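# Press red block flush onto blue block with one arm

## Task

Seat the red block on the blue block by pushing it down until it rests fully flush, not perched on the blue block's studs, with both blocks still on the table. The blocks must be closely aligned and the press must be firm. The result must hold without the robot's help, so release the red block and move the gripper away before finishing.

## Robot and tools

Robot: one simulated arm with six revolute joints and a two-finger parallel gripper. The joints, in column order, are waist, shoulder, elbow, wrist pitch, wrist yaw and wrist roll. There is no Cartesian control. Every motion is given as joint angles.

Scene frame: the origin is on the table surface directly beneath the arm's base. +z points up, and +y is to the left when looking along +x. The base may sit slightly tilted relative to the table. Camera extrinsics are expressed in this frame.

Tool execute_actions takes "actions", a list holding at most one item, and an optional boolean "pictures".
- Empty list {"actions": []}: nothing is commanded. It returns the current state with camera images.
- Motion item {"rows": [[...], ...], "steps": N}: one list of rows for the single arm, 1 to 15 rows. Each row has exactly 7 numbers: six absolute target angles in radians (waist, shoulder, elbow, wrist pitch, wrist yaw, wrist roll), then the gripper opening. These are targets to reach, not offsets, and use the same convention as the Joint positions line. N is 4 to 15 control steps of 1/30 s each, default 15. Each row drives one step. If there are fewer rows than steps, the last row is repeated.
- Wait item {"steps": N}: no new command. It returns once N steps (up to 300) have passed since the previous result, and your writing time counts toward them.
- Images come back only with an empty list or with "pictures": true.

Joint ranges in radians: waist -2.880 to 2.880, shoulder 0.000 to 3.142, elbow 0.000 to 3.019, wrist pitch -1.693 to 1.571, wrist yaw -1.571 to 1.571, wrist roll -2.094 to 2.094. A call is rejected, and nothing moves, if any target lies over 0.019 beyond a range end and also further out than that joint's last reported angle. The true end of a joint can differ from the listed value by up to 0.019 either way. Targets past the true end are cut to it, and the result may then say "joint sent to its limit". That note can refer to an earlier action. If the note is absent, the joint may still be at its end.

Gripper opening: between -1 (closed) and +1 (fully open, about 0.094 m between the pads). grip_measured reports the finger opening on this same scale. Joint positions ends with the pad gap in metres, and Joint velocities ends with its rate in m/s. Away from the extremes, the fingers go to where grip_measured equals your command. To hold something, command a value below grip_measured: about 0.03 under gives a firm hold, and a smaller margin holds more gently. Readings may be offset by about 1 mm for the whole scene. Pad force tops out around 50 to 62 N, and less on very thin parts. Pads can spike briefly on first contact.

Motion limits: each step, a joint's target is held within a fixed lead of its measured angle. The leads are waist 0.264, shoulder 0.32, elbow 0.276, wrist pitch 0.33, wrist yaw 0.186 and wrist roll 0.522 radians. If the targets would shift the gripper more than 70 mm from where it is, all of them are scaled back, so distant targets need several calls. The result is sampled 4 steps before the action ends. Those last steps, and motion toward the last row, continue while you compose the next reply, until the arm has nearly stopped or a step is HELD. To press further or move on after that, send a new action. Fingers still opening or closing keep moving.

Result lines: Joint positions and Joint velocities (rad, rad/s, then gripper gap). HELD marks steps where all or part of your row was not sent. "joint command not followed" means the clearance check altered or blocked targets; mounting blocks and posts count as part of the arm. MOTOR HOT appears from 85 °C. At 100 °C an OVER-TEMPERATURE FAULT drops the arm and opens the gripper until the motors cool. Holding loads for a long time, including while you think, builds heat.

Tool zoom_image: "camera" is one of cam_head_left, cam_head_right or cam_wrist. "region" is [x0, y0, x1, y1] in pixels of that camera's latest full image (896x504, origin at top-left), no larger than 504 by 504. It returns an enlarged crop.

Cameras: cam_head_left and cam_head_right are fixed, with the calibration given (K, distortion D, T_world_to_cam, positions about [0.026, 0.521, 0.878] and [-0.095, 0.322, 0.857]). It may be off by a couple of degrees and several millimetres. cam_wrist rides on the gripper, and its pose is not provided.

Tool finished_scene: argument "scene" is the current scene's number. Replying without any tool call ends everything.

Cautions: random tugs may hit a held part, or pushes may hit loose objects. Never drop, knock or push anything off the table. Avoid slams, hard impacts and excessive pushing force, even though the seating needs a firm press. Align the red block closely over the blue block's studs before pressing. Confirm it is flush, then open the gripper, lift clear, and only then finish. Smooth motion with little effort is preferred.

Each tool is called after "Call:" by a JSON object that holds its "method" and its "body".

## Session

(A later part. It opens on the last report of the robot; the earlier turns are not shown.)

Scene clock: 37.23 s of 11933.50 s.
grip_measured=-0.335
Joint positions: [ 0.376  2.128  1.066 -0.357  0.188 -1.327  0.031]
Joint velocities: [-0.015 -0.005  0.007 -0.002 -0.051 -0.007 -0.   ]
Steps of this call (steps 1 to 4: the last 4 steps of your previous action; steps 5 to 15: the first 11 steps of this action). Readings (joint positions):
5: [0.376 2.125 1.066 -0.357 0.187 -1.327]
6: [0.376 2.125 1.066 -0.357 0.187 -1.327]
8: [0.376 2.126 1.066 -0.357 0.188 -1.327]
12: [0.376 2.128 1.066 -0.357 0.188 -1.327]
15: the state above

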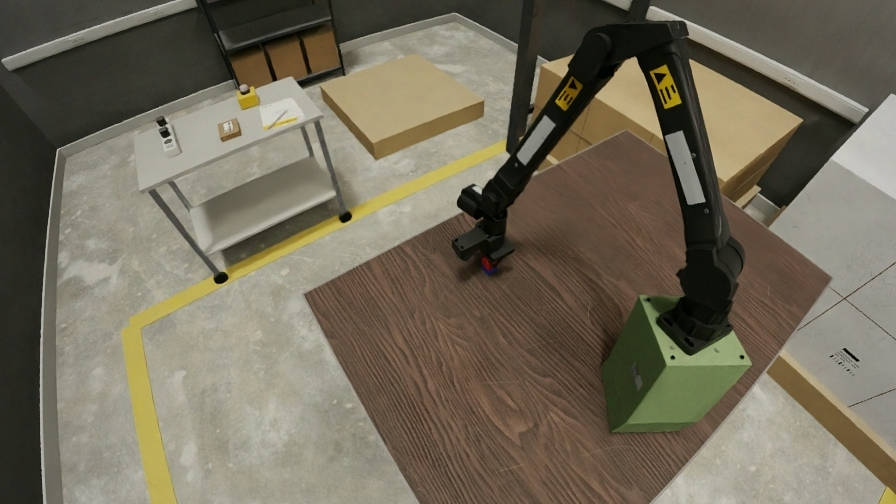

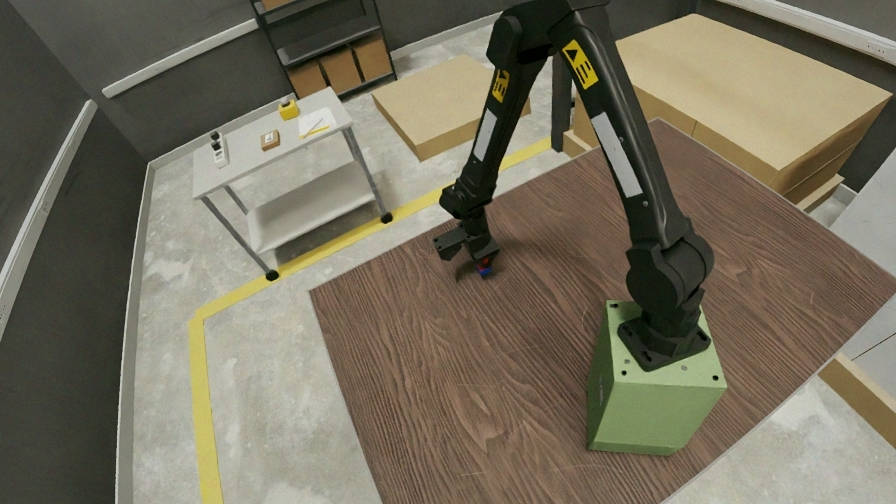

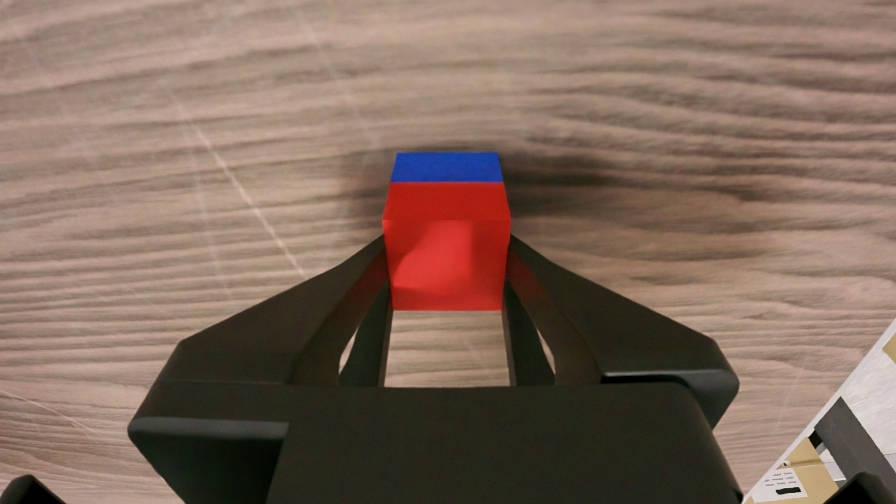

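Pressed firmly with no further movement, so it's seated. Release and retreat.

Call:
{"method": "execute_actions", "body": {"actions": [{"rows": [[0.376,2.18,1.063,-0.35,0.187,-1.322,-0.36],[0.376,2.16,1.063,-0.355,0.187,-1.322,-0.36],[0.376,2.145,1.063,-0.357,0.187,-1.322,-0.36],[0.376,2.14,1.063,-0.357,0.187,-1.322,0.0],[0.376,2.135,1.063,-0.357,0.187,-1.322,0.6]], "steps": 13}]}}

Call:
{"method": "execute_actions", "body": {"actions": [{"rows": [[0.376,2.11,1.063,-0.36,0.187,-1.322,1],[0.376,2.085,1.063,-0.375,0.187,-1.322,1],[0.376,2.06,1.063,-0.395,0.187,-1.322,1],[0.376,2.035,1.063,-0.42,0.187,-1.322,1],[0.376,2.01,1.063,-0.445,0.187,-1.322,1],[0.376,1.985,1.063,-0.47,0.187,-1.322,1],[0.376,1.96,1.063,-0.495,0.187,-1.322,1],[0.376,1.935,1.063,-0.52,0.187,-1.322,1],[0.376,1.91,1.063,-0.545,0.187,-1.322,1]], "steps": 15}]}}

Call:
{"method": "execute_actions", "body": {"actions": [{"steps": 15}], "pictures": true}}

Call:
{"method": "zoom_image", "body": {"camera": "cam_head_right", "region": [450, 235, 520, 290]}}

Scene clock: 37.83 s of 11933.50 s.
grip_measured=+0.596
Joint positions: [ 0.376  2.126  1.065 -0.357  0.188 -1.327  0.075]
Joint velocities: [-0.015 -0.005 -0.012 -0.012  0.022 -0.066  0.006]
Steps of this call (steps 1 to 4: the last 4 steps of your previous action; steps 5 to 9: the robot went on to your last target; steps 10 to 18: the first 9 steps of this action). Readings (joint positions):
10: [0.376 2.128 1.066 -0.357 0.188 -1.327]
11: [0.376 2.127 1.066 -0.357 0.188 -1.327]
13: [0.376 2.126 1.066 -0.357 0.188 -1.327]
17: [0.376 2.126 1.065 -0.357 0.188 -1.327]
18: the state above

Scene clock: 38.33 s of 11933.50 s.
grip_measured=+1.000
Joint positions: [ 0.376  1.955  1.06  -0.516  0.188 -1.327  0.094]
Joint velocities: [ 0.005 -0.825 -0.017 -0.217 -0.037 -0.022  0.   ]
Steps of this call (steps 1 to 4: the last 4 steps of your previous action; steps 5 to 15: the first 11 steps of this action). Readings (joint positions):
5: [0.376 2.126 1.065 -0.357 0.188 -1.327]
6: [0.376 2.126 1.065 -0.358 0.188 -1.327]
8: [0.376 2.116 1.065 -0.375 0.188 -1.327]
12: [0.376 2.042 1.061 -0.461 0.188 -1.327]
15: the state above

Scene clock: 38.83 s of 11933.50 s.
grip_measured=+1.000
Joint positions: [ 0.376  1.885  1.06  -0.529  0.188 -1.327  0.094]
Joint velocities: [ 0.005 -0.005  0.012 -0.012 -0.007 -0.022  0.   ]
Kept back: nothing.
Steps of this call (steps 1 to 4: the last 4 steps of your previous action; steps 5 to 15: the robot went on to your last target). Readings (joint positions):
1: [0.376 1.930 1.060 -0.521 0.188 -1.327]
2: [0.376 1.909 1.060 -0.523 0.188 -1.327]
4: [0.376 1.885 1.060 -0.524 0.188 -1.327]
8: [0.376 1.885 1.060 -0.529 0.188 -1.327]
15: the state above

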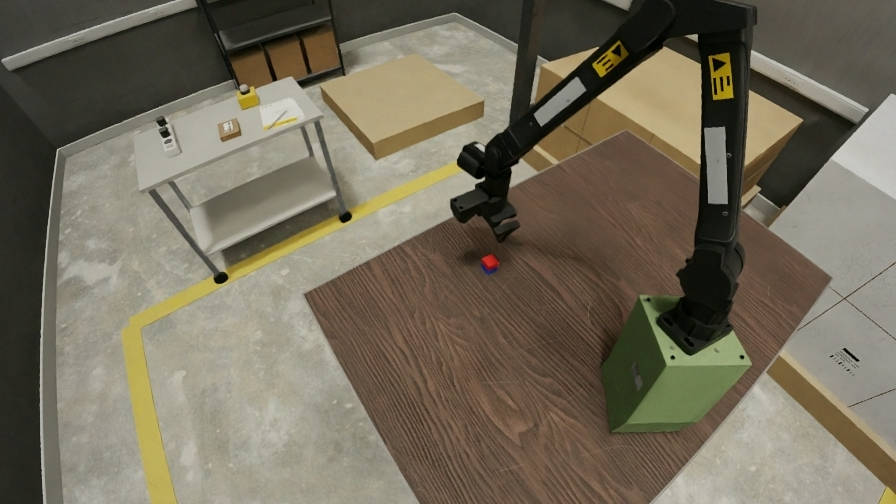

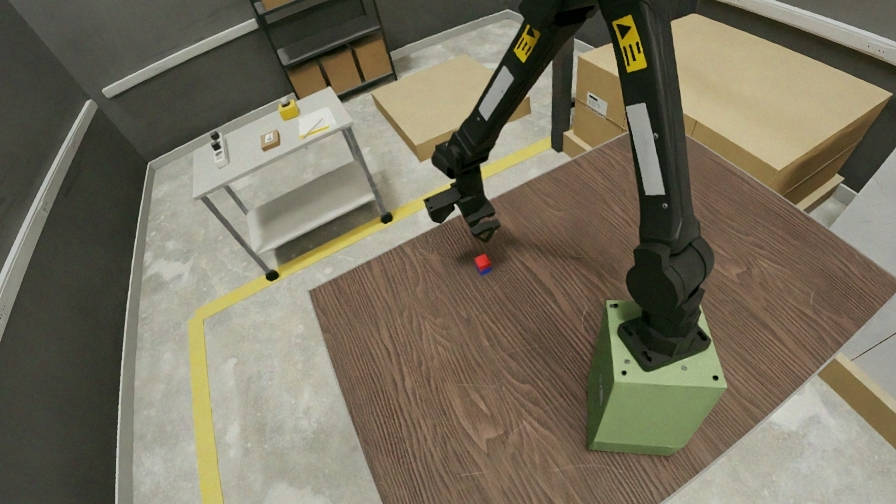

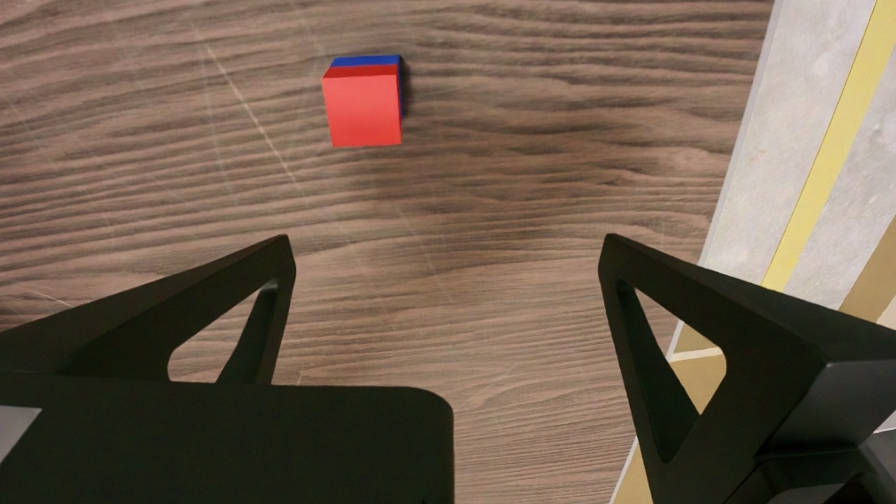

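Region (450, 235, 520, 290) of cam_head_right's 896x504 image, scaled by 7.200, with more detail than that image has; it fills the top 396 rows of this view, and the rest is white.

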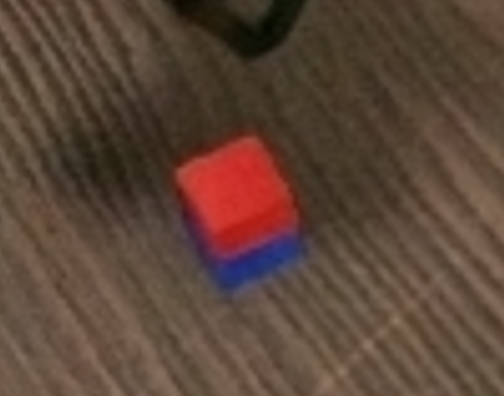

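Call:
{"method": "finished_scene", "body": {"scene": 2}}

The scene is finished: the task was done.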